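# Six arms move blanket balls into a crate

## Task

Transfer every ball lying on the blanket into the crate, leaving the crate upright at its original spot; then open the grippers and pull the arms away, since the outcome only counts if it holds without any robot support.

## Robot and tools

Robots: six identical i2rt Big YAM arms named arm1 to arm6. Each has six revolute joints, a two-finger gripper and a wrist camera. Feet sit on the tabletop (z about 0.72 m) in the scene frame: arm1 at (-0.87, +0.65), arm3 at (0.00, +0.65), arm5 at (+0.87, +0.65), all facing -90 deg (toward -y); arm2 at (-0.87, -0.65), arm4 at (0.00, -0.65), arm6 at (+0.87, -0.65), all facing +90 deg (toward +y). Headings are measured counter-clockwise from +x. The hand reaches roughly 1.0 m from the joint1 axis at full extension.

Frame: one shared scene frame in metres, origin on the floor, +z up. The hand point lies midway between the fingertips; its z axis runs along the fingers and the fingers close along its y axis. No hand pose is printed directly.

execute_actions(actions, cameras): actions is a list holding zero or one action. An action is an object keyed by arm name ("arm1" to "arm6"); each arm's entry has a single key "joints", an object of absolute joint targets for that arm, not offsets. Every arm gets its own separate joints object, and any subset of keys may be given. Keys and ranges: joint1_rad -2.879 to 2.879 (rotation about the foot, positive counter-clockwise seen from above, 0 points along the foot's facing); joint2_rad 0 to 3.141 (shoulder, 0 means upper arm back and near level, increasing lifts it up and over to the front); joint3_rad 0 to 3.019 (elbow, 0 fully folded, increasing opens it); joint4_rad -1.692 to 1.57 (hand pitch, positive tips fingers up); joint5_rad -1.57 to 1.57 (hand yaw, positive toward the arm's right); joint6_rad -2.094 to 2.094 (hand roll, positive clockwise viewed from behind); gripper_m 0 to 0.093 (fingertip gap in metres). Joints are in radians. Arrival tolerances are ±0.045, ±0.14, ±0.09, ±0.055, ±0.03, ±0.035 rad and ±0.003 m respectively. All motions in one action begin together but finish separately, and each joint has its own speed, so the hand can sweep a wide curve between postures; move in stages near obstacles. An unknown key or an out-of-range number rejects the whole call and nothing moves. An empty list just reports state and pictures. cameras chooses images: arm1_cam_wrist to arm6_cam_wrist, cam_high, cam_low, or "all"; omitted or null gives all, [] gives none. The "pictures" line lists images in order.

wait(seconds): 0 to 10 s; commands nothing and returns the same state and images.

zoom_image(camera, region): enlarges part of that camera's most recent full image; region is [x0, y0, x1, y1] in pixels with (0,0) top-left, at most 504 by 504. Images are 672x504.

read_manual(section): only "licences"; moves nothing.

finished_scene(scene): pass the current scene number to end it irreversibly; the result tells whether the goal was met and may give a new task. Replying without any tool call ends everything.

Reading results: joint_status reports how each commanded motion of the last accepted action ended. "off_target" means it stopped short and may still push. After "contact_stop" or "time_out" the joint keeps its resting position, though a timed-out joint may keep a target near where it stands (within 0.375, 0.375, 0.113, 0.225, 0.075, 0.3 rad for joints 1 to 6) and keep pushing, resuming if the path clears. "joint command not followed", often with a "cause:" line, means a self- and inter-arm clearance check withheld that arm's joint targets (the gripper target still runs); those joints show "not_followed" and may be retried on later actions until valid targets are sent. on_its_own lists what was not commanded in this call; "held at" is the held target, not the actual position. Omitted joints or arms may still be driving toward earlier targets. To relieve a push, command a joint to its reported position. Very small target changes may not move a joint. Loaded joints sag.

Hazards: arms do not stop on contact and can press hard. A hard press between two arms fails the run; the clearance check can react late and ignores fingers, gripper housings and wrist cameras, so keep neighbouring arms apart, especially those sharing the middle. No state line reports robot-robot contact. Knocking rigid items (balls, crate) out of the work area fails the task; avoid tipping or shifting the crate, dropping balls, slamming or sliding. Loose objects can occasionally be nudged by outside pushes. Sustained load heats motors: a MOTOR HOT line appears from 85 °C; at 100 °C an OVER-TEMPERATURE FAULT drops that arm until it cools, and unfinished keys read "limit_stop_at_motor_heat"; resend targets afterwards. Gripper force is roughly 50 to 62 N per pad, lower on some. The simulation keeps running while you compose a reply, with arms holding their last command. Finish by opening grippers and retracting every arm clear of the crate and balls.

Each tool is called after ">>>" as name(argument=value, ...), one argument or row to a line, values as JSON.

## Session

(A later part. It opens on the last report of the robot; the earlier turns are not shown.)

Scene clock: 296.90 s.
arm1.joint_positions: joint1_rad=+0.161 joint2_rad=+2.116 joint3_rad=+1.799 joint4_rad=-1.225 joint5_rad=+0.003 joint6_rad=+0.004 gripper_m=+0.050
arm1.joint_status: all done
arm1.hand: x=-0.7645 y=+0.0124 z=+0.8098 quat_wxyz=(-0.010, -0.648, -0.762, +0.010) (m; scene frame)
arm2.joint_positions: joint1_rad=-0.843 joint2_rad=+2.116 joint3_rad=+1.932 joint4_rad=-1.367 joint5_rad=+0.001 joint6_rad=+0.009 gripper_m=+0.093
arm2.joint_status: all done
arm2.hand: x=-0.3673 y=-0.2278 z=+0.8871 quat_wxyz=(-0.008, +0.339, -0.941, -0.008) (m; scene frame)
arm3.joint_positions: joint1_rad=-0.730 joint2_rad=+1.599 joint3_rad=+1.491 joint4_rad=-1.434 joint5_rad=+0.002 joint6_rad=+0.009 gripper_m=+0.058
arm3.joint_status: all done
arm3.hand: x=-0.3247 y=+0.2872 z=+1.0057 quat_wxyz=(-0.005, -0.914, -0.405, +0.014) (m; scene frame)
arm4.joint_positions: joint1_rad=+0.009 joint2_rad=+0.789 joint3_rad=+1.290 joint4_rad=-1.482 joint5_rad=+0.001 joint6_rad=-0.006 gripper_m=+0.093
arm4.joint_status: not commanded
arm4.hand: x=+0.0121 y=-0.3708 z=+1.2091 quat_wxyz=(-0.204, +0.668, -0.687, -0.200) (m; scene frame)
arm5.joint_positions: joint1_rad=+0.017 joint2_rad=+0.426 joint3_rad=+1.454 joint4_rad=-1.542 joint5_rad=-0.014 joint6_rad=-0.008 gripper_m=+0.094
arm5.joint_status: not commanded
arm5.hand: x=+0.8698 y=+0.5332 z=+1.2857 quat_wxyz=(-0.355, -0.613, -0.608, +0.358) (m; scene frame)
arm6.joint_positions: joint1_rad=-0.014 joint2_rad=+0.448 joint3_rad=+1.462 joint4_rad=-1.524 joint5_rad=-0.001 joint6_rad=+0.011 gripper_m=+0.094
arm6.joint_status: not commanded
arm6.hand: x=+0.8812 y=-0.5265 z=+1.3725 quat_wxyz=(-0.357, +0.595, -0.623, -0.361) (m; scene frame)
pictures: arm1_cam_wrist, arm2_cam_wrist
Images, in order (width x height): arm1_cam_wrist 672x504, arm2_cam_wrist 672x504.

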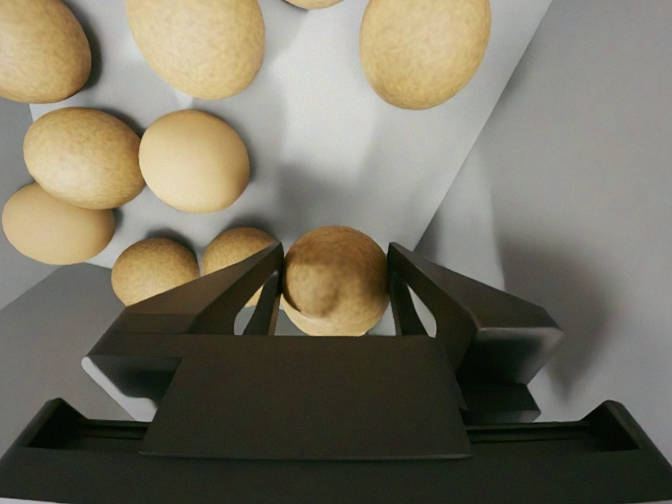

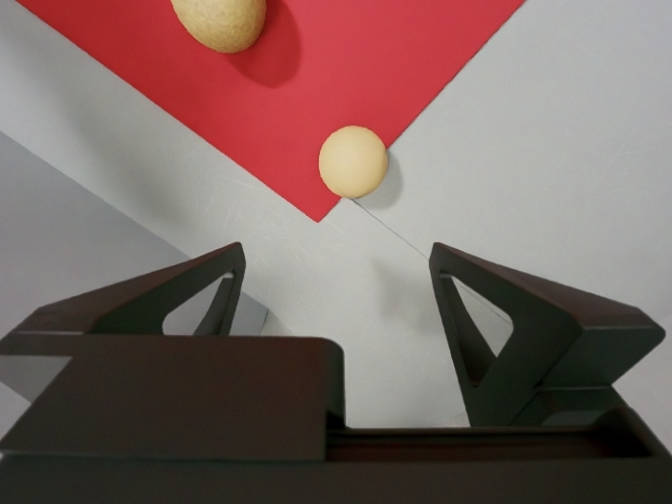

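>>> execute_actions(
  actions=[
    {"arm1":{"joints":{"gripper_m":0.078}},"arm3":{"joints":{"joint2_rad":1.875,"joint3_rad":1.16,"joint4_rad":-0.85}},"arm2":{"joints":{"joint1_rad":-0.87,"joint2_rad":2.26,"joint3_rad":1.865,"joint4_rad":-1.175}}},
  ],
  cameras=["arm2_cam_wrist"],
)

>>> execute_actions(
  actions=[
    {"arm1":{"joints":{"joint2_rad":1.89,"joint3_rad":2.05,"joint4_rad":-1.45}},"arm3":{"joints":{"gripper_m":0.093}},"arm2":{"joints":{"gripper_m":0.04}}},
  ],
  cameras=[],
)

Scene clock: 298.60 s.
arm1.joint_positions: joint1_rad=+0.161 joint2_rad=+2.116 joint3_rad=+1.799 joint4_rad=-1.225 joint5_rad=+0.003 joint6_rad=+0.004 gripper_m=+0.078
arm1.joint_status: all done
arm1.hand: x=-0.7645 y=+0.0124 z=+0.8098 quat_wxyz=(-0.010, -0.648, -0.762, +0.010) (m; scene frame)
arm2.joint_positions: joint1_rad=-0.865 joint2_rad=+2.261 joint3_rad=+1.847 joint4_rad=-1.186 joint5_rad=+0.001 joint6_rad=+0.009 gripper_m=+0.093
arm2.joint_status: all done
arm2.hand: x=-0.3578 y=-0.2372 z=+0.7635 quat_wxyz=(+0.015, +0.329, -0.944, +0.000) (m; scene frame)
arm3.joint_positions: joint1_rad=-0.730 joint2_rad=+1.869 joint3_rad=+1.162 joint4_rad=-0.869 joint5_rad=+0.002 joint6_rad=+0.009 gripper_m=+0.057
arm3.joint_status: all done
arm3.hand: x=-0.3247 y=+0.2871 z=+0.7641 quat_wxyz=(+0.002, -0.914, -0.405, -0.001) (m; scene frame)
arm4.joint_positions: joint1_rad=+0.009 joint2_rad=+0.789 joint3_rad=+1.290 joint4_rad=-1.482 joint5_rad=+0.001 joint6_rad=-0.006 gripper_m=+0.093
arm4.joint_status: not commanded
arm4.hand: x=+0.0121 y=-0.3708 z=+1.2091 quat_wxyz=(-0.204, +0.668, -0.687, -0.200) (m; scene frame)
arm5.joint_positions: joint1_rad=+0.017 joint2_rad=+0.426 joint3_rad=+1.454 joint4_rad=-1.542 joint5_rad=-0.014 joint6_rad=-0.008 gripper_m=+0.094
arm5.joint_status: not commanded
arm5.hand: x=+0.8698 y=+0.5332 z=+1.2857 quat_wxyz=(-0.355, -0.613, -0.608, +0.358) (m; scene frame)
arm6.joint_positions: joint1_rad=-0.014 joint2_rad=+0.448 joint3_rad=+1.462 joint4_rad=-1.524 joint5_rad=-0.001 joint6_rad=+0.011 gripper_m=+0.094
arm6.joint_status: not commanded
arm6.hand: x=+0.8812 y=-0.5265 z=+1.3725 quat_wxyz=(-0.357, +0.595, -0.623, -0.361) (m; scene frame)
pictures: arm2_cam_wrist
Images, in order (width x height): arm2_cam_wrist 672x504.

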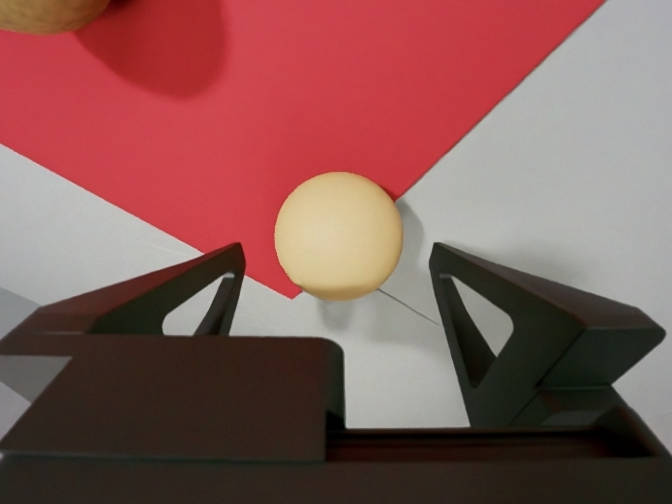

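Scene clock: 300.17 s.
arm1.joint_positions: joint1_rad=+0.161 joint2_rad=+1.902 joint3_rad=+2.042 joint4_rad=-1.442 joint5_rad=+0.003 joint6_rad=+0.004 gripper_m=+0.078
arm1.joint_status: all done
arm1.hand: x=-0.7634 y=+0.0061 z=+1.0385 quat_wxyz=(-0.102, -0.642, -0.755, +0.088) (m; scene frame)
arm2.joint_positions: joint1_rad=-0.865 joint2_rad=+2.261 joint3_rad=+1.847 joint4_rad=-1.186 joint5_rad=+0.000 joint6_rad=+0.009 gripper_m=+0.055
arm2.joint_status: gripper_m off_target (ended at +0.055, target +0.040)
arm2.hand: x=-0.3578 y=-0.2371 z=+0.7635 quat_wxyz=(+0.015, +0.329, -0.944, +0.000) (m; scene frame)
arm3.joint_positions: joint1_rad=-0.730 joint2_rad=+1.869 joint3_rad=+1.162 joint4_rad=-0.869 joint5_rad=+0.002 joint6_rad=+0.009 gripper_m=+0.093
arm3.joint_status: all done
arm3.hand: x=-0.3247 y=+0.2871 z=+0.7641 quat_wxyz=(+0.002, -0.914, -0.405, -0.001) (m; scene frame)
arm4.joint_positions: joint1_rad=+0.009 joint2_rad=+0.789 joint3_rad=+1.290 joint4_rad=-1.482 joint5_rad=+0.001 joint6_rad=-0.006 gripper_m=+0.093
arm4.joint_status: not commanded
arm4.hand: x=+0.0121 y=-0.3708 z=+1.2091 quat_wxyz=(-0.204, +0.668, -0.687, -0.200) (m; scene frame)
arm5.joint_positions: joint1_rad=+0.017 joint2_rad=+0.426 joint3_rad=+1.454 joint4_rad=-1.542 joint5_rad=-0.014 joint6_rad=-0.008 gripper_m=+0.094
arm5.joint_status: not commanded
arm5.hand: x=+0.8698 y=+0.5332 z=+1.2857 quat_wxyz=(-0.355, -0.613, -0.608, +0.358) (m; scene frame)
arm6.joint_positions: joint1_rad=-0.014 joint2_rad=+0.448 joint3_rad=+1.462 joint4_rad=-1.524 joint5_rad=-0.001 joint6_rad=+0.011 gripper_m=+0.094
arm6.joint_status: not commanded
arm6.hand: x=+0.8812 y=-0.5265 z=+1.3725 quat_wxyz=(-0.357, +0.595, -0.623, -0.361) (m; scene frame)
pictures: none
No camera images: the call's "cameras" was empty. Leave "cameras" out to get every camera's image.

>>> execute_actions(
  actions=[
    {"arm1":{"joints":{"joint1_rad":0.55,"gripper_m":0.093}},"arm3":{"joints":{"joint2_rad":1.5,"joint3_rad":1.45,"joint4_rad":-1.45}},"arm2":{"joints":{"joint2_rad":1.87,"joint3_rad":2.05,"joint4_rad":-1.45}},"arm4":{"joints":{"joint2_rad":0.45,"joint3_rad":1.45}}},
  ],
  cameras=[],
)

>>> execute_actions(
  actions=[
    {"arm3":{"joints":{"joint1_rad":0.0,"joint2_rad":0.45}},"arm2":{"joints":{"joint1_rad":-0.3}}},
  ],
  cameras=["arm2_cam_wrist","cam_high"],
)

Scene clock: 302.70 s.
arm1.joint_positions: joint1_rad=+0.542 joint2_rad=+1.902 joint3_rad=+2.042 joint4_rad=-1.442 joint5_rad=-0.001 joint6_rad=+0.004 gripper_m=+0.093
arm1.joint_status: all done
arm1.hand: x=-0.5310 y=+0.0923 z=+1.0385 quat_wxyz=(-0.117, -0.487, -0.863, +0.065) (m; scene frame)
arm2.joint_positions: joint1_rad=-0.865 joint2_rad=+1.877 joint3_rad=+2.036 joint4_rad=-1.442 joint5_rad=+0.000 joint6_rad=+0.009 gripper_m=+0.055
arm2.joint_status: all done
arm2.hand: x=-0.3639 y=-0.2461 z=+1.0796 quat_wxyz=(-0.134, +0.325, -0.935, -0.053) (m; scene frame)
arm3.joint_positions: joint1_rad=-0.730 joint2_rad=+1.504 joint3_rad=+1.448 joint4_rad=-1.432 joint5_rad=+0.002 joint6_rad=+0.009 gripper_m=+0.093
arm3.joint_status: all done
arm3.hand: x=-0.3105 y=+0.3030 z=+1.0319 quat_wxyz=(-0.016, -0.914, -0.405, +0.039) (m; scene frame)
arm4.joint_positions: joint1_rad=+0.009 joint2_rad=+0.444 joint3_rad=+1.453 joint4_rad=-1.483 joint5_rad=+0.001 joint6_rad=-0.006 gripper_m=+0.093
arm4.joint_status: all done
arm4.hand: x=+0.0084 y=-0.5126 z=+1.3499 quat_wxyz=(-0.371, +0.596, -0.614, -0.360) (m; scene frame)
arm5.joint_positions: joint1_rad=+0.017 joint2_rad=+0.426 joint3_rad=+1.454 joint4_rad=-1.542 joint5_rad=-0.014 joint6_rad=-0.008 gripper_m=+0.094
arm5.joint_status: not commanded
arm5.hand: x=+0.8698 y=+0.5332 z=+1.2857 quat_wxyz=(-0.355, -0.613, -0.608, +0.358) (m; scene frame)
arm6.joint_positions: joint1_rad=-0.014 joint2_rad=+0.448 joint3_rad=+1.462 joint4_rad=-1.524 joint5_rad=-0.001 joint6_rad=+0.011 gripper_m=+0.094
arm6.joint_status: not commanded
arm6.hand: x=+0.8812 y=-0.5265 z=+1.3725 quat_wxyz=(-0.357, +0.595, -0.623, -0.361) (m; scene frame)
pictures: none
No camera images: the call's "cameras" was empty. Leave "cameras" out to get every camera's image.

Scene clock: 304.40 s.
arm1.joint_positions: joint1_rad=+0.542 joint2_rad=+1.902 joint3_rad=+2.042 joint4_rad=-1.442 joint5_rad=-0.001 joint6_rad=+0.004 gripper_m=+0.093
arm1.joint_status: not commanded
arm1.hand: x=-0.5310 y=+0.0923 z=+1.0385 quat_wxyz=(-0.117, -0.487, -0.863, +0.065) (m; scene frame)
arm2.joint_positions: joint1_rad=-0.304 joint2_rad=+1.877 joint3_rad=+2.036 joint4_rad=-1.442 joint5_rad=-0.002 joint6_rad=+0.009 gripper_m=+0.055
arm2.joint_status: all done
arm2.hand: x=-0.6581 y=-0.0398 z=+1.0830 quat_wxyz=(-0.116, +0.571, -0.808, -0.090) (m; scene frame)
arm3.joint_positions: joint1_rad=-0.010 joint2_rad=+0.446 joint3_rad=+1.448 joint4_rad=-1.432 joint5_rad=-0.002 joint6_rad=+0.008 gripper_m=+0.093
arm3.joint_status: all done
arm3.hand: x=-0.0004 y=+0.5116 z=+1.3593 quat_wxyz=(-0.382, -0.599, -0.591, +0.382) (m; scene frame)
arm4.joint_positions: joint1_rad=+0.009 joint2_rad=+0.444 joint3_rad=+1.453 joint4_rad=-1.483 joint5_rad=+0.001 joint6_rad=-0.006 gripper_m=+0.093
arm4.joint_status: not commanded
arm4.hand: x=+0.0084 y=-0.5126 z=+1.3499 quat_wxyz=(-0.371, +0.596, -0.614, -0.360) (m; scene frame)
arm5.joint_positions: joint1_rad=+0.017 joint2_rad=+0.426 joint3_rad=+1.454 joint4_rad=-1.542 joint5_rad=-0.014 joint6_rad=-0.008 gripper_m=+0.094
arm5.joint_status: not commanded
arm5.hand: x=+0.8698 y=+0.5332 z=+1.2857 quat_wxyz=(-0.355, -0.613, -0.608, +0.358) (m; scene frame)
arm6.joint_positions: joint1_rad=-0.014 joint2_rad=+0.448 joint3_rad=+1.462 joint4_rad=-1.524 joint5_rad=-0.001 joint6_rad=+0.011 gripper_m=+0.094
arm6.joint_status: not commanded
arm6.hand: x=+0.8812 y=-0.5265 z=+1.3725 quat_wxyz=(-0.357, +0.595, -0.623, -0.361) (m; scene frame)
pictures: arm2_cam_wrist, cam_high
Images, in order (width x height): arm2_cam_wrist 672x504, cam_high 672x504.

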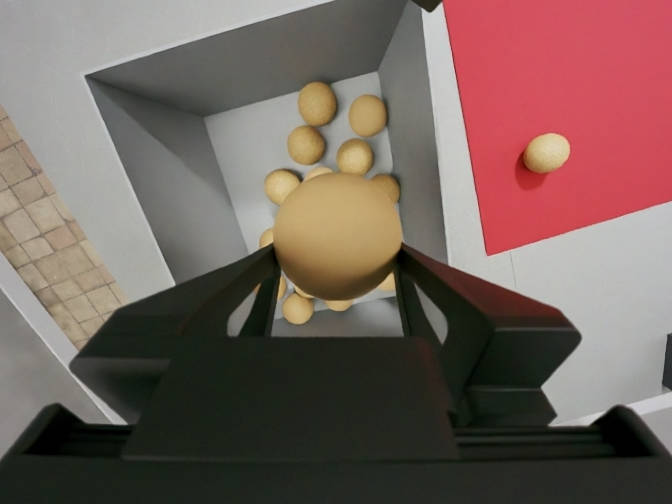

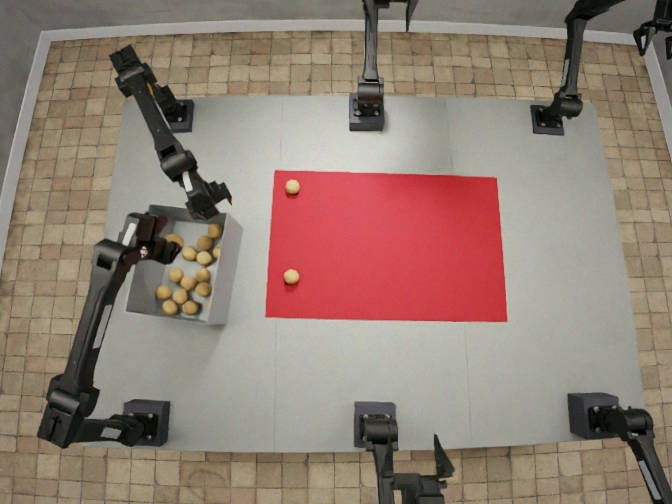

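>>> execute_actions(
  actions=[
    {"arm2":{"joints":{"joint1_rad":-0.17,"joint2_rad":2.15,"joint3_rad":1.9,"joint4_rad":-1.27}},"arm1":{"joints":{"joint1_rad":0.98}}},
  ],
  cameras=["arm2_cam_wrist"],
)

>>> execute_actions(
  actions=[
    {"arm2":{"joints":{"gripper_m":0.078}},"arm1":{"joints":{"joint2_rad":2.22,"joint3_rad":1.84,"joint4_rad":-1.17}}},
  ],
  cameras=["arm1_cam_wrist"],
)

>>> execute_actions(
  actions=[
    {"arm2":{"joints":{"joint2_rad":1.87,"joint3_rad":2.05,"joint4_rad":-1.45}},"arm1":{"joints":{"gripper_m":0.04}}},
  ],
  cameras=[],
)

Scene clock: 306.53 s.
arm1.joint_positions: joint1_rad=+0.972 joint2_rad=+1.902 joint3_rad=+2.042 joint4_rad=-1.442 joint5_rad=-0.001 joint6_rad=+0.004 gripper_m=+0.093
arm1.joint_status: all done
arm1.hand: x=-0.3294 y=+0.2843 z=+1.0384 quat_wxyz=(-0.128, -0.292, -0.947, +0.039) (m; scene frame)
arm2.joint_positions: joint1_rad=-0.164 joint2_rad=+2.142 joint3_rad=+1.875 joint4_rad=-1.278 joint5_rad=-0.004 joint6_rad=+0.009 gripper_m=+0.055
arm2.joint_status: all done
arm2.hand: x=-0.7450 y=-0.0040 z=+0.8541 quat_wxyz=(-0.009, +0.633, -0.774, -0.015) (m; scene frame)
arm3.joint_positions: joint1_rad=-0.010 joint2_rad=+0.446 joint3_rad=+1.448 joint4_rad=-1.432 joint5_rad=-0.002 joint6_rad=+0.008 gripper_m=+0.093
arm3.joint_status: not commanded
arm3.hand: x=-0.0004 y=+0.5116 z=+1.3593 quat_wxyz=(-0.382, -0.599, -0.591, +0.382) (m; scene frame)
arm4.joint_positions: joint1_rad=+0.009 joint2_rad=+0.444 joint3_rad=+1.453 joint4_rad=-1.483 joint5_rad=+0.001 joint6_rad=-0.006 gripper_m=+0.093
arm4.joint_status: not commanded
arm4.hand: x=+0.0084 y=-0.5126 z=+1.3499 quat_wxyz=(-0.371, +0.596, -0.614, -0.360) (m; scene frame)
arm5.joint_positions: joint1_rad=+0.017 joint2_rad=+0.426 joint3_rad=+1.454 joint4_rad=-1.542 joint5_rad=-0.014 joint6_rad=-0.008 gripper_m=+0.094
arm5.joint_status: not commanded
arm5.hand: x=+0.8698 y=+0.5332 z=+1.2857 quat_wxyz=(-0.355, -0.613, -0.608, +0.358) (m; scene frame)
arm6.joint_positions: joint1_rad=-0.014 joint2_rad=+0.448 joint3_rad=+1.462 joint4_rad=-1.524 joint5_rad=-0.001 joint6_rad=+0.011 gripper_m=+0.094
arm6.joint_status: not commanded
arm6.hand: x=+0.8812 y=-0.5265 z=+1.3725 quat_wxyz=(-0.357, +0.595, -0.623, -0.361) (m; scene frame)
pictures: arm2_cam_wrist
Images, in order (width x height): arm2_cam_wrist 672x504.

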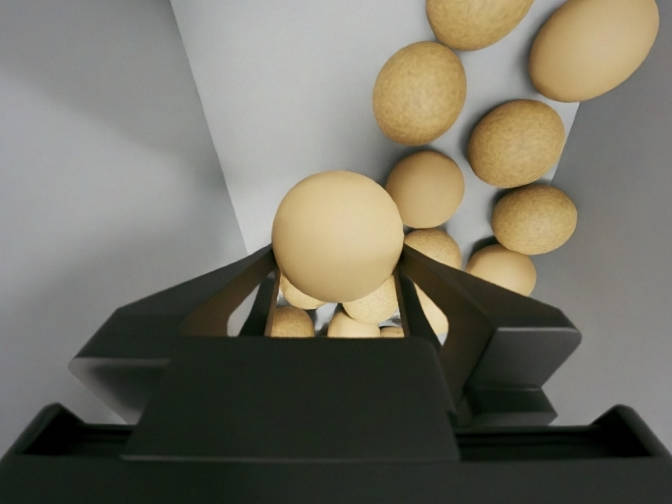

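Scene clock: 307.83 s.
arm1.joint_positions: joint1_rad=+0.977 joint2_rad=+2.209 joint3_rad=+1.839 joint4_rad=-1.177 joint5_rad=+0.002 joint6_rad=+0.004 gripper_m=+0.093
arm1.joint_status: all done
arm1.hand: x=-0.3187 y=+0.2803 z=+0.7658 quat_wxyz=(-0.011, -0.292, -0.956, +0.004) (m; scene frame)
arm2.joint_positions: joint1_rad=-0.164 joint2_rad=+2.142 joint3_rad=+1.875 joint4_rad=-1.278 joint5_rad=-0.004 joint6_rad=+0.009 gripper_m=+0.078
arm2.joint_status: all done
arm2.hand: x=-0.7450 y=-0.0040 z=+0.8541 quat_wxyz=(-0.009, +0.633, -0.774, -0.015) (m; scene frame)
arm3.joint_positions: joint1_rad=-0.010 joint2_rad=+0.446 joint3_rad=+1.448 joint4_rad=-1.432 joint5_rad=-0.002 joint6_rad=+0.008 gripper_m=+0.093
arm3.joint_status: not commanded
arm3.hand: x=-0.0004 y=+0.5116 z=+1.3593 quat_wxyz=(-0.382, -0.599, -0.591, +0.382) (m; scene frame)
arm4.joint_positions: joint1_rad=+0.009 joint2_rad=+0.444 joint3_rad=+1.453 joint4_rad=-1.483 joint5_rad=+0.001 joint6_rad=-0.006 gripper_m=+0.093
arm4.joint_status: not commanded
arm4.hand: x=+0.0084 y=-0.5126 z=+1.3499 quat_wxyz=(-0.371, +0.596, -0.614, -0.360) (m; scene frame)
arm5.joint_positions: joint1_rad=+0.017 joint2_rad=+0.426 joint3_rad=+1.454 joint4_rad=-1.542 joint5_rad=-0.014 joint6_rad=-0.008 gripper_m=+0.094
arm5.joint_status: not commanded
arm5.hand: x=+0.8698 y=+0.5332 z=+1.2857 quat_wxyz=(-0.355, -0.613, -0.608, +0.358) (m; scene frame)
arm6.joint_positions: joint1_rad=-0.014 joint2_rad=+0.448 joint3_rad=+1.462 joint4_rad=-1.524 joint5_rad=-0.001 joint6_rad=+0.011 gripper_m=+0.094
arm6.joint_status: not commanded
arm6.hand: x=+0.8812 y=-0.5265 z=+1.3725 quat_wxyz=(-0.357, +0.595, -0.623, -0.361) (m; scene frame)
pictures: arm1_cam_wrist
Images, in order (width x height): arm1_cam_wrist 672x504.

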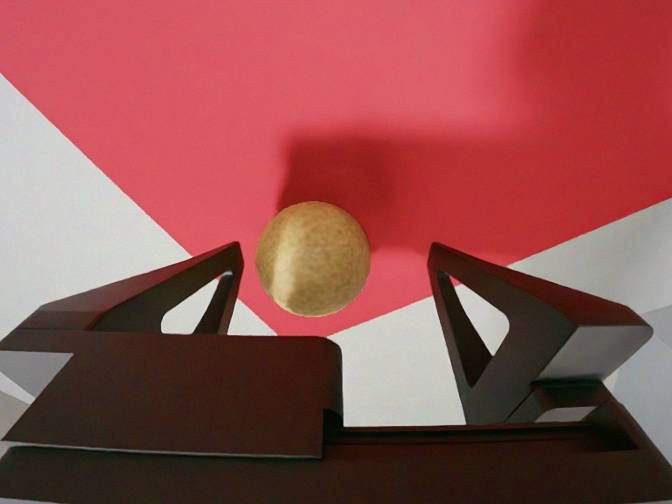

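Scene clock: 309.40 s.
arm1.joint_positions: joint1_rad=+0.977 joint2_rad=+2.209 joint3_rad=+1.839 joint4_rad=-1.177 joint5_rad=+0.001 joint6_rad=+0.003 gripper_m=+0.053
arm1.joint_status: gripper_m off_target (ended at +0.053, target +0.040)
arm1.hand: x=-0.3186 y=+0.2805 z=+0.7658 quat_wxyz=(-0.011, -0.292, -0.956, +0.004) (m; scene frame)
arm2.joint_positions: joint1_rad=-0.164 joint2_rad=+1.874 joint3_rad=+2.042 joint4_rad=-1.441 joint5_rad=-0.004 joint6_rad=+0.009 gripper_m=+0.078
arm2.joint_status: all done
arm2.hand: x=-0.7455 y=-0.0158 z=+1.0881 quat_wxyz=(-0.113, +0.626, -0.765, -0.101) (m; scene frame)
arm3.joint_positions: joint1_rad=-0.010 joint2_rad=+0.446 joint3_rad=+1.448 joint4_rad=-1.432 joint5_rad=-0.002 joint6_rad=+0.008 gripper_m=+0.093
arm3.joint_status: not commanded
arm3.hand: x=-0.0004 y=+0.5116 z=+1.3593 quat_wxyz=(-0.382, -0.599, -0.591, +0.382) (m; scene frame)
arm4.joint_positions: joint1_rad=+0.009 joint2_rad=+0.444 joint3_rad=+1.453 joint4_rad=-1.483 joint5_rad=+0.001 joint6_rad=-0.006 gripper_m=+0.093
arm4.joint_status: not commanded
arm4.hand: x=+0.0084 y=-0.5126 z=+1.3499 quat_wxyz=(-0.371, +0.596, -0.614, -0.360) (m; scene frame)
arm5.joint_positions: joint1_rad=+0.017 joint2_rad=+0.426 joint3_rad=+1.454 joint4_rad=-1.542 joint5_rad=-0.014 joint6_rad=-0.008 gripper_m=+0.094
arm5.joint_status: not commanded
arm5.hand: x=+0.8698 y=+0.5332 z=+1.2857 quat_wxyz=(-0.355, -0.613, -0.608, +0.358) (m; scene frame)
arm6.joint_positions: joint1_rad=-0.014 joint2_rad=+0.448 joint3_rad=+1.462 joint4_rad=-1.524 joint5_rad=-0.001 joint6_rad=+0.011 gripper_m=+0.094
arm6.joint_status: not commanded
arm6.hand: x=+0.8812 y=-0.5265 z=+1.3725 quat_wxyz=(-0.357, +0.595, -0.623, -0.361) (m; scene frame)
pictures: none
No camera images: the call's "cameras" was empty. Leave "cameras" out to get every camera's image.

>>> execute_actions(
  actions=[
    {"arm2":{"joints":{"joint1_rad":-0.755,"gripper_m":0.093}},"arm1":{"joints":{"joint2_rad":1.89,"joint3_rad":2.05,"joint4_rad":-1.45}}},
  ],
  cameras=[],
)

>>> execute_actions(
  actions=[
    {"arm2":{"joints":{"joint2_rad":2.45,"joint3_rad":2.57,"joint4_rad":-1.63}},"arm1":{"joints":{"joint1_rad":0.2}}},
  ],
  cameras=["arm2_cam_wrist","arm1_cam_wrist"],
)

Scene clock: 311.50 s.
arm1.joint_positions: joint1_rad=+0.977 joint2_rad=+1.905 joint3_rad=+2.038 joint4_rad=-1.443 joint5_rad=+0.001 joint6_rad=+0.003 gripper_m=+0.053
arm1.joint_status: all done
arm1.hand: x=-0.3282 y=+0.2869 z=+1.0344 quat_wxyz=(-0.124, -0.290, -0.948, +0.038) (m; scene frame)
arm2.joint_positions: joint1_rad=-0.753 joint2_rad=+1.874 joint3_rad=+2.042 joint4_rad=-1.441 joint5_rad=+0.001 joint6_rad=+0.009 gripper_m=+0.093
arm2.joint_status: all done
arm2.hand: x=-0.4117 y=-0.1920 z=+1.0847 quat_wxyz=(-0.136, +0.376, -0.914, -0.062) (m; scene frame)
arm3.joint_positions: joint1_rad=-0.010 joint2_rad=+0.446 joint3_rad=+1.448 joint4_rad=-1.432 joint5_rad=-0.002 joint6_rad=+0.008 gripper_m=+0.093
arm3.joint_status: not commanded
arm3.hand: x=-0.0004 y=+0.5116 z=+1.3593 quat_wxyz=(-0.382, -0.599, -0.591, +0.382) (m; scene frame)
arm4.joint_positions: joint1_rad=+0.009 joint2_rad=+0.444 joint3_rad=+1.453 joint4_rad=-1.483 joint5_rad=+0.001 joint6_rad=-0.006 gripper_m=+0.093
arm4.joint_status: not commanded
arm4.hand: x=+0.0084 y=-0.5126 z=+1.3499 quat_wxyz=(-0.371, +0.596, -0.614, -0.360) (m; scene frame)
arm5.joint_positions: joint1_rad=+0.017 joint2_rad=+0.426 joint3_rad=+1.454 joint4_rad=-1.542 joint5_rad=-0.014 joint6_rad=-0.008 gripper_m=+0.094
arm5.joint_status: not commanded
arm5.hand: x=+0.8698 y=+0.5332 z=+1.2857 quat_wxyz=(-0.355, -0.613, -0.608, +0.358) (m; scene frame)
arm6.joint_positions: joint1_rad=-0.014 joint2_rad=+0.448 joint3_rad=+1.462 joint4_rad=-1.524 joint5_rad=-0.001 joint6_rad=+0.011 gripper_m=+0.094
arm6.joint_status: not commanded
arm6.hand: x=+0.8812 y=-0.5265 z=+1.3725 quat_wxyz=(-0.357, +0.595, -0.623, -0.361) (m; scene frame)
pictures: none
No camera images: the call's "cameras" was empty. Leave "cameras" out to get every camera's image.

Scene clock: 313.20 s.
arm1.joint_positions: joint1_rad=+0.204 joint2_rad=+1.905 joint3_rad=+2.038 joint4_rad=-1.443 joint5_rad=+0.002 joint6_rad=+0.003 gripper_m=+0.053
arm1.joint_status: all done
arm1.hand: x=-0.7354 y=+0.0118 z=+1.0344 quat_wxyz=(-0.101, -0.626, -0.769, +0.082) (m; scene frame)
arm2.joint_positions: joint1_rad=-0.753 joint2_rad=+2.443 joint3_rad=+2.529 joint4_rad=-1.622 joint5_rad=+0.001 joint6_rad=+0.009 gripper_m=+0.093
arm2.joint_status: all done
arm2.hand: x=-0.3453 y=-0.1222 z=+0.8935 quat_wxyz=(-0.015, +0.381, -0.924, -0.011) (m; scene frame)
arm3.joint_positions: joint1_rad=-0.010 joint2_rad=+0.446 joint3_rad=+1.448 joint4_rad=-1.432 joint5_rad=-0.002 joint6_rad=+0.008 gripper_m=+0.093
arm3.joint_status: not commanded
arm3.hand: x=-0.0004 y=+0.5116 z=+1.3593 quat_wxyz=(-0.382, -0.599, -0.591, +0.382) (m; scene frame)
arm4.joint_positions: joint1_rad=+0.009 joint2_rad=+0.444 joint3_rad=+1.453 joint4_rad=-1.483 joint5_rad=+0.001 joint6_rad=-0.006 gripper_m=+0.093
arm4.joint_status: not commanded
arm4.hand: x=+0.0084 y=-0.5126 z=+1.3499 quat_wxyz=(-0.371, +0.596, -0.614, -0.360) (m; scene frame)
arm5.joint_positions: joint1_rad=+0.017 joint2_rad=+0.426 joint3_rad=+1.454 joint4_rad=-1.542 joint5_rad=-0.014 joint6_rad=-0.008 gripper_m=+0.094
arm5.joint_status: not commanded
arm5.hand: x=+0.8698 y=+0.5332 z=+1.2857 quat_wxyz=(-0.355, -0.613, -0.608, +0.358) (m; scene frame)
arm6.joint_positions: joint1_rad=-0.014 joint2_rad=+0.448 joint3_rad=+1.462 joint4_rad=-1.524 joint5_rad=-0.001 joint6_rad=+0.011 gripper_m=+0.094
arm6.joint_status: not commanded
arm6.hand: x=+0.8812 y=-0.5265 z=+1.3725 quat_wxyz=(-0.357, +0.595, -0.623, -0.361) (m; scene frame)
pictures: arm1_cam_wrist, arm2_cam_wrist
Images, in order (width x height): arm1_cam_wrist 672x504, arm2_cam_wrist 672x504.

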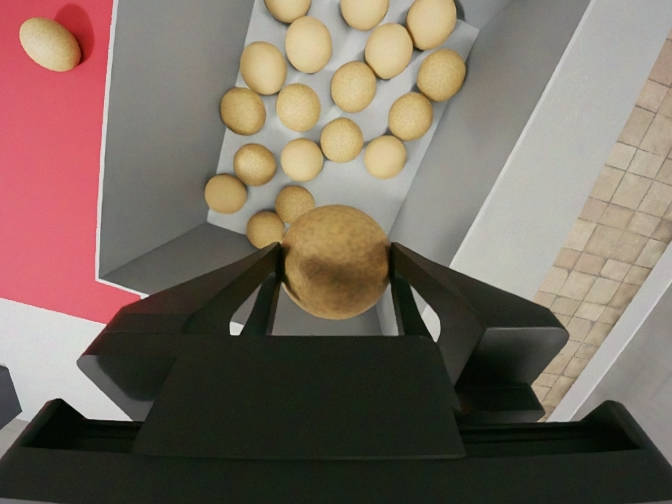

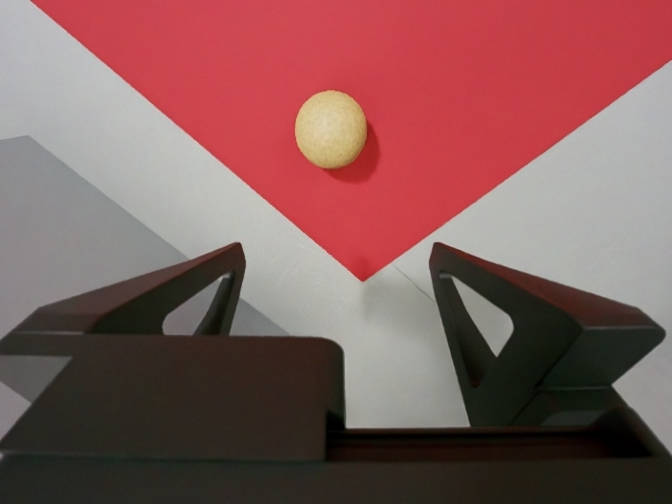

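>>> execute_actions(
  actions=[
    {"arm2":{"joints":{"joint2_rad":2.5,"joint3_rad":2.275,"joint4_rad":-1.185}},"arm1":{"joints":{"joint1_rad":0.175,"joint2_rad":2.08,"joint3_rad":1.82,"joint4_rad":-1.24}}},
  ],
  cameras=["arm2_cam_wrist","arm1_cam_wrist"],
)

Scene clock: 315.50 s.
arm1.joint_positions: joint1_rad=+0.178 joint2_rad=+2.078 joint3_rad=+1.790 joint4_rad=-1.250 joint5_rad=+0.002 joint6_rad=+0.003 gripper_m=+0.053
arm1.joint_status: all done
arm1.hand: x=-0.7549 y=+0.0211 z=+0.8298 quat_wxyz=(-0.012, -0.641, -0.767, +0.011) (m; scene frame)
arm2.joint_positions: joint1_rad=-0.753 joint2_rad=+2.505 joint3_rad=+2.262 joint4_rad=-1.197 joint5_rad=+0.001 joint6_rad=+0.009 gripper_m=+0.093
arm2.joint_status: all done
arm2.hand: x=-0.3285 y=-0.1033 z=+0.7501 quat_wxyz=(-0.059, +0.380, -0.923, -0.030) (m; scene frame)
arm3.joint_positions: joint1_rad=-0.010 joint2_rad=+0.446 joint3_rad=+1.448 joint4_rad=-1.432 joint5_rad=-0.002 joint6_rad=+0.008 gripper_m=+0.093
arm3.joint_status: not commanded
arm3.hand: x=-0.0004 y=+0.5116 z=+1.3593 quat_wxyz=(-0.382, -0.599, -0.591, +0.382) (m; scene frame)
arm4.joint_positions: joint1_rad=+0.009 joint2_rad=+0.444 joint3_rad=+1.453 joint4_rad=-1.483 joint5_rad=+0.001 joint6_rad=-0.006 gripper_m=+0.093
arm4.joint_status: not commanded
arm4.hand: x=+0.0084 y=-0.5126 z=+1.3499 quat_wxyz=(-0.371, +0.596, -0.614, -0.360) (m; scene frame)
arm5.joint_positions: joint1_rad=+0.017 joint2_rad=+0.426 joint3_rad=+1.454 joint4_rad=-1.542 joint5_rad=-0.014 joint6_rad=-0.008 gripper_m=+0.094
arm5.joint_status: not commanded
arm5.hand: x=+0.8698 y=+0.5332 z=+1.2857 quat_wxyz=(-0.355, -0.613, -0.608, +0.358) (m; scene frame)
arm6.joint_positions: joint1_rad=-0.014 joint2_rad=+0.448 joint3_rad=+1.462 joint4_rad=-1.524 joint5_rad=-0.001 joint6_rad=+0.011 gripper_m=+0.094
arm6.joint_status: not commanded
arm6.hand: x=+0.8812 y=-0.5265 z=+1.3725 quat_wxyz=(-0.357, +0.595, -0.623, -0.361) (m; scene frame)
pictures: arm1_cam_wrist, arm2_cam_wrist
Images, in order (width x height): arm1_cam_wrist 672x504, arm2_cam_wrist 672x504.

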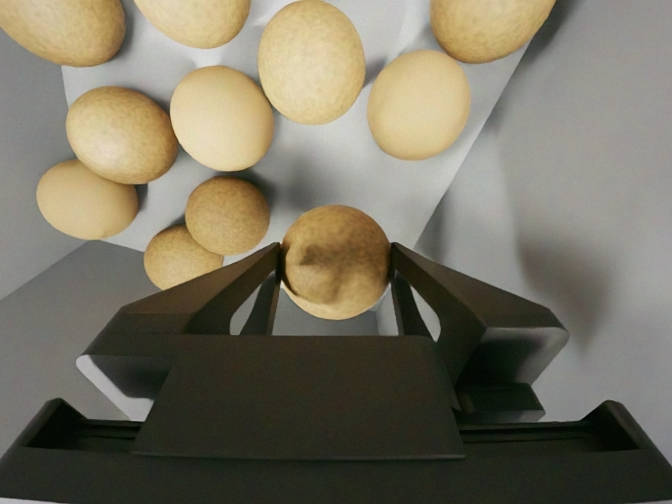

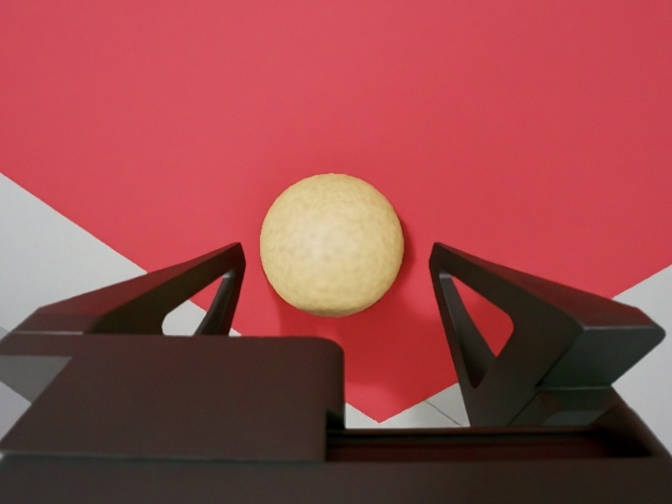

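>>> execute_actions(
  actions=[
    {"arm2":{"joints":{"gripper_m":0.04}},"arm1":{"joints":{"gripper_m":0.078}}},
  ],
  cameras=[],
)

>>> execute_actions(
  actions=[
    {"arm2":{"joints":{"joint2_rad":1.87,"joint3_rad":2.05,"joint4_rad":-1.45}},"arm1":{"joints":{"joint2_rad":1.89,"joint3_rad":2.05,"joint4_rad":-1.45}}},
  ],
  cameras=[],
)

>>> execute_actions(
  actions=[
    {"arm1":{"joints":{"joint1_rad":0.7,"gripper_m":0.093}}},
  ],
  cameras=["cam_high"],
)

Scene clock: 316.57 s.
arm1.joint_positions: joint1_rad=+0.178 joint2_rad=+2.078 joint3_rad=+1.790 joint4_rad=-1.250 joint5_rad=+0.002 joint6_rad=+0.003 gripper_m=+0.078
arm1.joint_status: all done
arm1.hand: x=-0.7549 y=+0.0211 z=+0.8298 quat_wxyz=(-0.012, -0.641, -0.767, +0.011) (m; scene frame)
arm2.joint_positions: joint1_rad=-0.753 joint2_rad=+2.505 joint3_rad=+2.262 joint4_rad=-1.197 joint5_rad=+0.001 joint6_rad=+0.009 gripper_m=+0.056
arm2.joint_status: gripper_m off_target (ended at +0.056, target +0.040)
arm2.hand: x=-0.3285 y=-0.1033 z=+0.7501 quat_wxyz=(-0.059, +0.380, -0.923, -0.030) (m; scene frame)
arm3.joint_positions: joint1_rad=-0.010 joint2_rad=+0.446 joint3_rad=+1.448 joint4_rad=-1.432 joint5_rad=-0.002 joint6_rad=+0.008 gripper_m=+0.093
arm3.joint_status: not commanded
arm3.hand: x=-0.0004 y=+0.5116 z=+1.3593 quat_wxyz=(-0.382, -0.599, -0.591, +0.382) (m; scene frame)
arm4.joint_positions: joint1_rad=+0.009 joint2_rad=+0.444 joint3_rad=+1.453 joint4_rad=-1.483 joint5_rad=+0.001 joint6_rad=-0.006 gripper_m=+0.093
arm4.joint_status: not commanded
arm4.hand: x=+0.0084 y=-0.5126 z=+1.3499 quat_wxyz=(-0.371, +0.596, -0.614, -0.360) (m; scene frame)
arm5.joint_positions: joint1_rad=+0.017 joint2_rad=+0.426 joint3_rad=+1.454 joint4_rad=-1.542 joint5_rad=-0.014 joint6_rad=-0.008 gripper_m=+0.094
arm5.joint_status: not commanded
arm5.hand: x=+0.8698 y=+0.5332 z=+1.2857 quat_wxyz=(-0.355, -0.613, -0.608, +0.358) (m; scene frame)
arm6.joint_positions: joint1_rad=-0.014 joint2_rad=+0.448 joint3_rad=+1.462 joint4_rad=-1.524 joint5_rad=-0.001 joint6_rad=+0.011 gripper_m=+0.094
arm6.joint_status: not commanded
arm6.hand: x=+0.8812 y=-0.5265 z=+1.3725 quat_wxyz=(-0.357, +0.595, -0.623, -0.361) (m; scene frame)
pictures: none
No camera images: the call's "cameras" was empty. Leave "cameras" out to get every camera's image.

Scene clock: 318.40 s.
arm1.joint_positions: joint1_rad=+0.178 joint2_rad=+1.899 joint3_rad=+2.038 joint4_rad=-1.442 joint5_rad=+0.002 joint6_rad=+0.003 gripper_m=+0.078
arm1.joint_status: all done
arm1.hand: x=-0.7527 y=+0.0092 z=+1.0383 quat_wxyz=(-0.102, -0.636, -0.760, +0.086) (m; scene frame)
arm2.joint_positions: joint1_rad=-0.753 joint2_rad=+1.878 joint3_rad=+2.039 joint4_rad=-1.442 joint5_rad=+0.001 joint6_rad=+0.009 gripper_m=+0.056
arm2.joint_status: all done
arm2.hand: x=-0.4118 y=-0.1920 z=+1.0809 quat_wxyz=(-0.132, +0.376, -0.915, -0.060) (m; scene frame)
arm3.joint_positions: joint1_rad=-0.010 joint2_rad=+0.446 joint3_rad=+1.448 joint4_rad=-1.432 joint5_rad=-0.002 joint6_rad=+0.008 gripper_m=+0.093
arm3.joint_status: not commanded
arm3.hand: x=-0.0004 y=+0.5116 z=+1.3593 quat_wxyz=(-0.382, -0.599, -0.591, +0.382) (m; scene frame)
arm4.joint_positions: joint1_rad=+0.009 joint2_rad=+0.444 joint3_rad=+1.453 joint4_rad=-1.483 joint5_rad=+0.001 joint6_rad=-0.006 gripper_m=+0.093
arm4.joint_status: not commanded
arm4.hand: x=+0.0084 y=-0.5126 z=+1.3499 quat_wxyz=(-0.371, +0.596, -0.614, -0.360) (m; scene frame)
arm5.joint_positions: joint1_rad=+0.017 joint2_rad=+0.426 joint3_rad=+1.454 joint4_rad=-1.542 joint5_rad=-0.014 joint6_rad=-0.008 gripper_m=+0.094
arm5.joint_status: not commanded
arm5.hand: x=+0.8698 y=+0.5332 z=+1.2857 quat_wxyz=(-0.355, -0.613, -0.608, +0.358) (m; scene frame)
arm6.joint_positions: joint1_rad=-0.014 joint2_rad=+0.448 joint3_rad=+1.462 joint4_rad=-1.524 joint5_rad=-0.001 joint6_rad=+0.011 gripper_m=+0.094
arm6.joint_status: not commanded
arm6.hand: x=+0.8812 y=-0.5265 z=+1.3725 quat_wxyz=(-0.357, +0.595, -0.623, -0.361) (m; scene frame)
pictures: none
No camera images: the call's "cameras" was empty. Leave "cameras" out to get every camera's image.

Scene clock: 320.00 s.
arm1.joint_positions: joint1_rad=+0.692 joint2_rad=+1.899 joint3_rad=+2.038 joint4_rad=-1.442 joint5_rad=-0.001 joint6_rad=+0.003 gripper_m=+0.093
arm1.joint_status: all done
arm1.hand: x=-0.4523 y=+0.1501 z=+1.0383 quat_wxyz=(-0.121, -0.421, -0.897, +0.056) (m; scene frame)
arm2.joint_positions: joint1_rad=-0.753 joint2_rad=+1.878 joint3_rad=+2.039 joint4_rad=-1.442 joint5_rad=+0.001 joint6_rad=+0.009 gripper_m=+0.056
arm2.joint_status: not commanded
arm2.hand: x=-0.4118 y=-0.1920 z=+1.0809 quat_wxyz=(-0.132, +0.376, -0.915, -0.060) (m; scene frame)
arm3.joint_positions: joint1_rad=-0.010 joint2_rad=+0.446 joint3_rad=+1.448 joint4_rad=-1.432 joint5_rad=-0.002 joint6_rad=+0.008 gripper_m=+0.093
arm3.joint_status: not commanded
arm3.hand: x=-0.0004 y=+0.5116 z=+1.3593 quat_wxyz=(-0.382, -0.599, -0.591, +0.382) (m; scene frame)
arm4.joint_positions: joint1_rad=+0.009 joint2_rad=+0.444 joint3_rad=+1.453 joint4_rad=-1.483 joint5_rad=+0.001 joint6_rad=-0.006 gripper_m=+0.093
arm4.joint_status: not commanded
arm4.hand: x=+0.0084 y=-0.5126 z=+1.3499 quat_wxyz=(-0.371, +0.596, -0.614, -0.360) (m; scene frame)
arm5.joint_positions: joint1_rad=+0.017 joint2_rad=+0.426 joint3_rad=+1.454 joint4_rad=-1.542 joint5_rad=-0.014 joint6_rad=-0.008 gripper_m=+0.094
arm5.joint_status: not commanded
arm5.hand: x=+0.8698 y=+0.5332 z=+1.2857 quat_wxyz=(-0.355, -0.613, -0.608, +0.358) (m; scene frame)
arm6.joint_positions: joint1_rad=-0.014 joint2_rad=+0.448 joint3_rad=+1.462 joint4_rad=-1.524 joint5_rad=-0.001 joint6_rad=+0.011 gripper_m=+0.094
arm6.joint_status: not commanded
arm6.hand: x=+0.8812 y=-0.5265 z=+1.3725 quat_wxyz=(-0.357, +0.595, -0.623, -0.361) (m; scene frame)
pictures: cam_high
Images, in order (width x height): cam_high 672x504.

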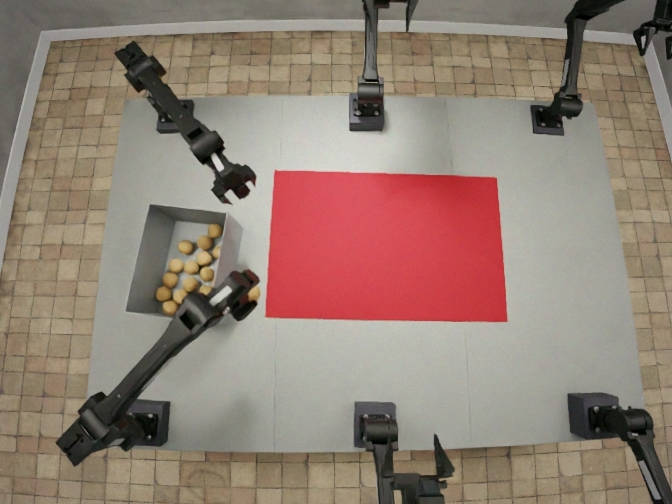

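>>> execute_actions(
  actions=[
    {"arm1":{"joints":{"joint2_rad":0.45,"joint3_rad":1.45,"joint4_rad":-1.5}}},
  ],
  cameras=[],
)

>>> execute_actions(
  actions=[
    {"arm1":{"joints":{"joint1_rad":0.0}},"arm2":{"joints":{"joint1_rad":-0.2}}},
  ],
  cameras=["cam_high"],
)

Scene clock: 324.27 s.
arm1.joint_positions: joint1_rad=+0.692 joint2_rad=+0.444 joint3_rad=+1.452 joint4_rad=-1.493 joint5_rad=-0.001 joint6_rad=+0.003 gripper_m=+0.093
arm1.joint_status: all done
arm1.hand: x=-0.7865 y=+0.5498 z=+1.3185 quat_wxyz=(-0.469, -0.364, -0.775, +0.218) (m; scene frame)
arm2.joint_positions: joint1_rad=-0.753 joint2_rad=+1.878 joint3_rad=+2.039 joint4_rad=-1.442 joint5_rad=+0.001 joint6_rad=+0.009 gripper_m=+0.056
arm2.joint_status: not commanded
arm2.hand: x=-0.4118 y=-0.1920 z=+1.0809 quat_wxyz=(-0.132, +0.376, -0.915, -0.060) (m; scene frame)
arm3.joint_positions: joint1_rad=-0.010 joint2_rad=+0.446 joint3_rad=+1.448 joint4_rad=-1.432 joint5_rad=-0.002 joint6_rad=+0.008 gripper_m=+0.093
arm3.joint_status: not commanded
arm3.hand: x=-0.0004 y=+0.5116 z=+1.3593 quat_wxyz=(-0.382, -0.599, -0.591, +0.382) (m; scene frame)
arm4.joint_positions: joint1_rad=+0.009 joint2_rad=+0.444 joint3_rad=+1.453 joint4_rad=-1.483 joint5_rad=+0.001 joint6_rad=-0.006 gripper_m=+0.093
arm4.joint_status: not commanded
arm4.hand: x=+0.0084 y=-0.5126 z=+1.3499 quat_wxyz=(-0.371, +0.596, -0.614, -0.360) (m; scene frame)
arm5.joint_positions: joint1_rad=+0.017 joint2_rad=+0.426 joint3_rad=+1.454 joint4_rad=-1.542 joint5_rad=-0.014 joint6_rad=-0.008 gripper_m=+0.094
arm5.joint_status: not commanded
arm5.hand: x=+0.8698 y=+0.5332 z=+1.2857 quat_wxyz=(-0.355, -0.613, -0.608, +0.358) (m; scene frame)
arm6.joint_positions: joint1_rad=-0.014 joint2_rad=+0.448 joint3_rad=+1.462 joint4_rad=-1.524 joint5_rad=-0.001 joint6_rad=+0.011 gripper_m=+0.094
arm6.joint_status: not commanded
arm6.hand: x=+0.8812 y=-0.5265 z=+1.3725 quat_wxyz=(-0.357, +0.595, -0.623, -0.361) (m; scene frame)
pictures: none
No camera images: the call's "cameras" was empty. Leave "cameras" out to get every camera's image.

Scene clock: 325.83 s.
arm1.joint_positions: joint1_rad=+0.006 joint2_rad=+0.444 joint3_rad=+1.452 joint4_rad=-1.493 joint5_rad=-0.001 joint6_rad=+0.003 gripper_m=+0.093
arm1.joint_status: all done
arm1.hand: x=-0.8689 y=+0.5197 z=+1.3185 quat_wxyz=(-0.368, -0.603, -0.608, +0.363) (m; scene frame)
arm2.joint_positions: joint1_rad=-0.204 joint2_rad=+1.878 joint3_rad=+2.039 joint4_rad=-1.442 joint5_rad=-0.002 joint6_rad=+0.009 gripper_m=+0.056
arm2.joint_status: all done
arm2.hand: x=-0.7201 y=-0.0213 z=+1.0841 quat_wxyz=(-0.113, +0.611, -0.778, -0.096) (m; scene frame)
arm3.joint_positions: joint1_rad=-0.010 joint2_rad=+0.446 joint3_rad=+1.448 joint4_rad=-1.432 joint5_rad=-0.002 joint6_rad=+0.008 gripper_m=+0.093
arm3.joint_status: not commanded
arm3.hand: x=-0.0004 y=+0.5116 z=+1.3593 quat_wxyz=(-0.382, -0.599, -0.591, +0.382) (m; scene frame)
arm4.joint_positions: joint1_rad=+0.009 joint2_rad=+0.444 joint3_rad=+1.453 joint4_rad=-1.483 joint5_rad=+0.001 joint6_rad=-0.006 gripper_m=+0.093
arm4.joint_status: not commanded
arm4.hand: x=+0.0084 y=-0.5126 z=+1.3499 quat_wxyz=(-0.371, +0.596, -0.614, -0.360) (m; scene frame)
arm5.joint_positions: joint1_rad=+0.017 joint2_rad=+0.426 joint3_rad=+1.454 joint4_rad=-1.542 joint5_rad=-0.014 joint6_rad=-0.008 gripper_m=+0.094
arm5.joint_status: not commanded
arm5.hand: x=+0.8698 y=+0.5332 z=+1.2857 quat_wxyz=(-0.355, -0.613, -0.608, +0.358) (m; scene frame)
arm6.joint_positions: joint1_rad=-0.014 joint2_rad=+0.448 joint3_rad=+1.462 joint4_rad=-1.524 joint5_rad=-0.001 joint6_rad=+0.011 gripper_m=+0.094
arm6.joint_status: not commanded
arm6.hand: x=+0.8812 y=-0.5265 z=+1.3725 quat_wxyz=(-0.357, +0.595, -0.623, -0.361) (m; scene frame)
pictures: cam_high
Images, in order (width x height): cam_high 672x504.

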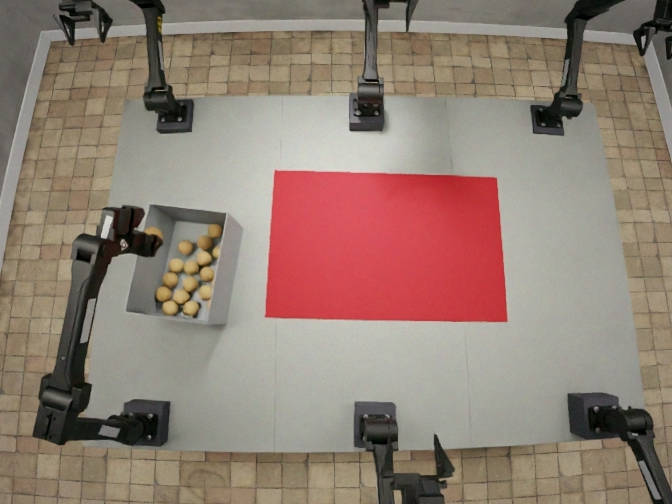

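>>> execute_actions(
  actions=[
    {"arm2":{"joints":{"joint2_rad":2.12,"joint3_rad":1.9,"joint4_rad":-1.29}}},
  ],
  cameras=["cam_high","arm2_cam_wrist"],
)

Scene clock: 327.47 s.
arm1.joint_positions: joint1_rad=+0.006 joint2_rad=+0.444 joint3_rad=+1.452 joint4_rad=-1.493 joint5_rad=-0.001 joint6_rad=+0.003 gripper_m=+0.093
arm1.joint_status: not commanded
arm1.hand: x=-0.8689 y=+0.5197 z=+1.3185 quat_wxyz=(-0.368, -0.603, -0.608, +0.363) (m; scene frame)
arm2.joint_positions: joint1_rad=-0.204 joint2_rad=+2.110 joint3_rad=+1.867 joint4_rad=-1.299 joint5_rad=-0.002 joint6_rad=+0.009 gripper_m=+0.056
arm2.joint_status: all done
arm2.hand: x=-0.7204 y=-0.0157 z=+0.8705 quat_wxyz=(-0.011, +0.618, -0.786, -0.015) (m; scene frame)
arm3.joint_positions: joint1_rad=-0.010 joint2_rad=+0.446 joint3_rad=+1.448 joint4_rad=-1.432 joint5_rad=-0.002 joint6_rad=+0.008 gripper_m=+0.093
arm3.joint_status: not commanded
arm3.hand: x=-0.0004 y=+0.5116 z=+1.3593 quat_wxyz=(-0.382, -0.599, -0.591, +0.382) (m; scene frame)
arm4.joint_positions: joint1_rad=+0.009 joint2_rad=+0.444 joint3_rad=+1.453 joint4_rad=-1.483 joint5_rad=+0.001 joint6_rad=-0.006 gripper_m=+0.093
arm4.joint_status: not commanded
arm4.hand: x=+0.0084 y=-0.5126 z=+1.3499 quat_wxyz=(-0.371, +0.596, -0.614, -0.360) (m; scene frame)
arm5.joint_positions: joint1_rad=+0.017 joint2_rad=+0.426 joint3_rad=+1.454 joint4_rad=-1.542 joint5_rad=-0.014 joint6_rad=-0.008 gripper_m=+0.094
arm5.joint_status: not commanded
arm5.hand: x=+0.8698 y=+0.5332 z=+1.2857 quat_wxyz=(-0.355, -0.613, -0.608, +0.358) (m; scene frame)
arm6.joint_positions: joint1_rad=-0.014 joint2_rad=+0.448 joint3_rad=+1.462 joint4_rad=-1.524 joint5_rad=-0.001 joint6_rad=+0.011 gripper_m=+0.094
arm6.joint_status: not commanded
arm6.hand: x=+0.8812 y=-0.5265 z=+1.3725 quat_wxyz=(-0.357, +0.595, -0.623, -0.361) (m; scene frame)
pictures: arm2_cam_wrist, cam_high
Images, in order (width x height): arm2_cam_wrist 672x504, cam_high 672x504.

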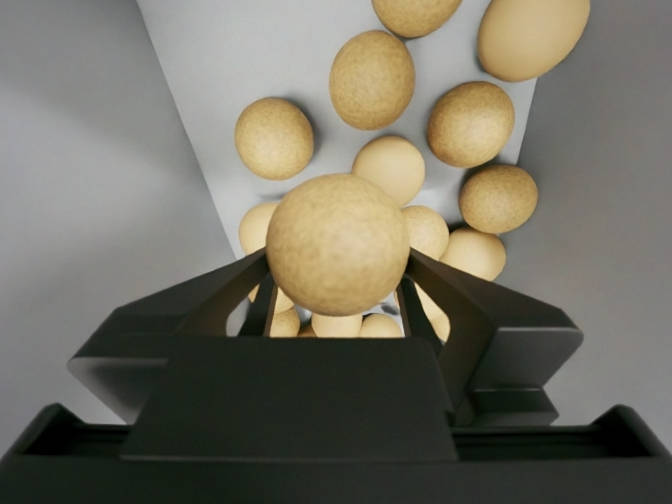

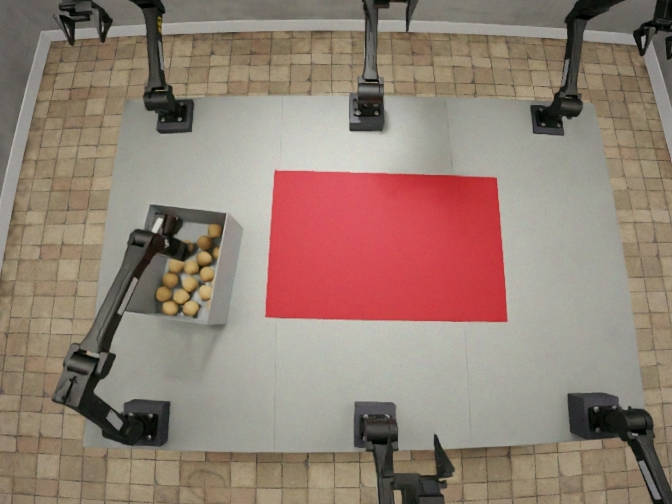

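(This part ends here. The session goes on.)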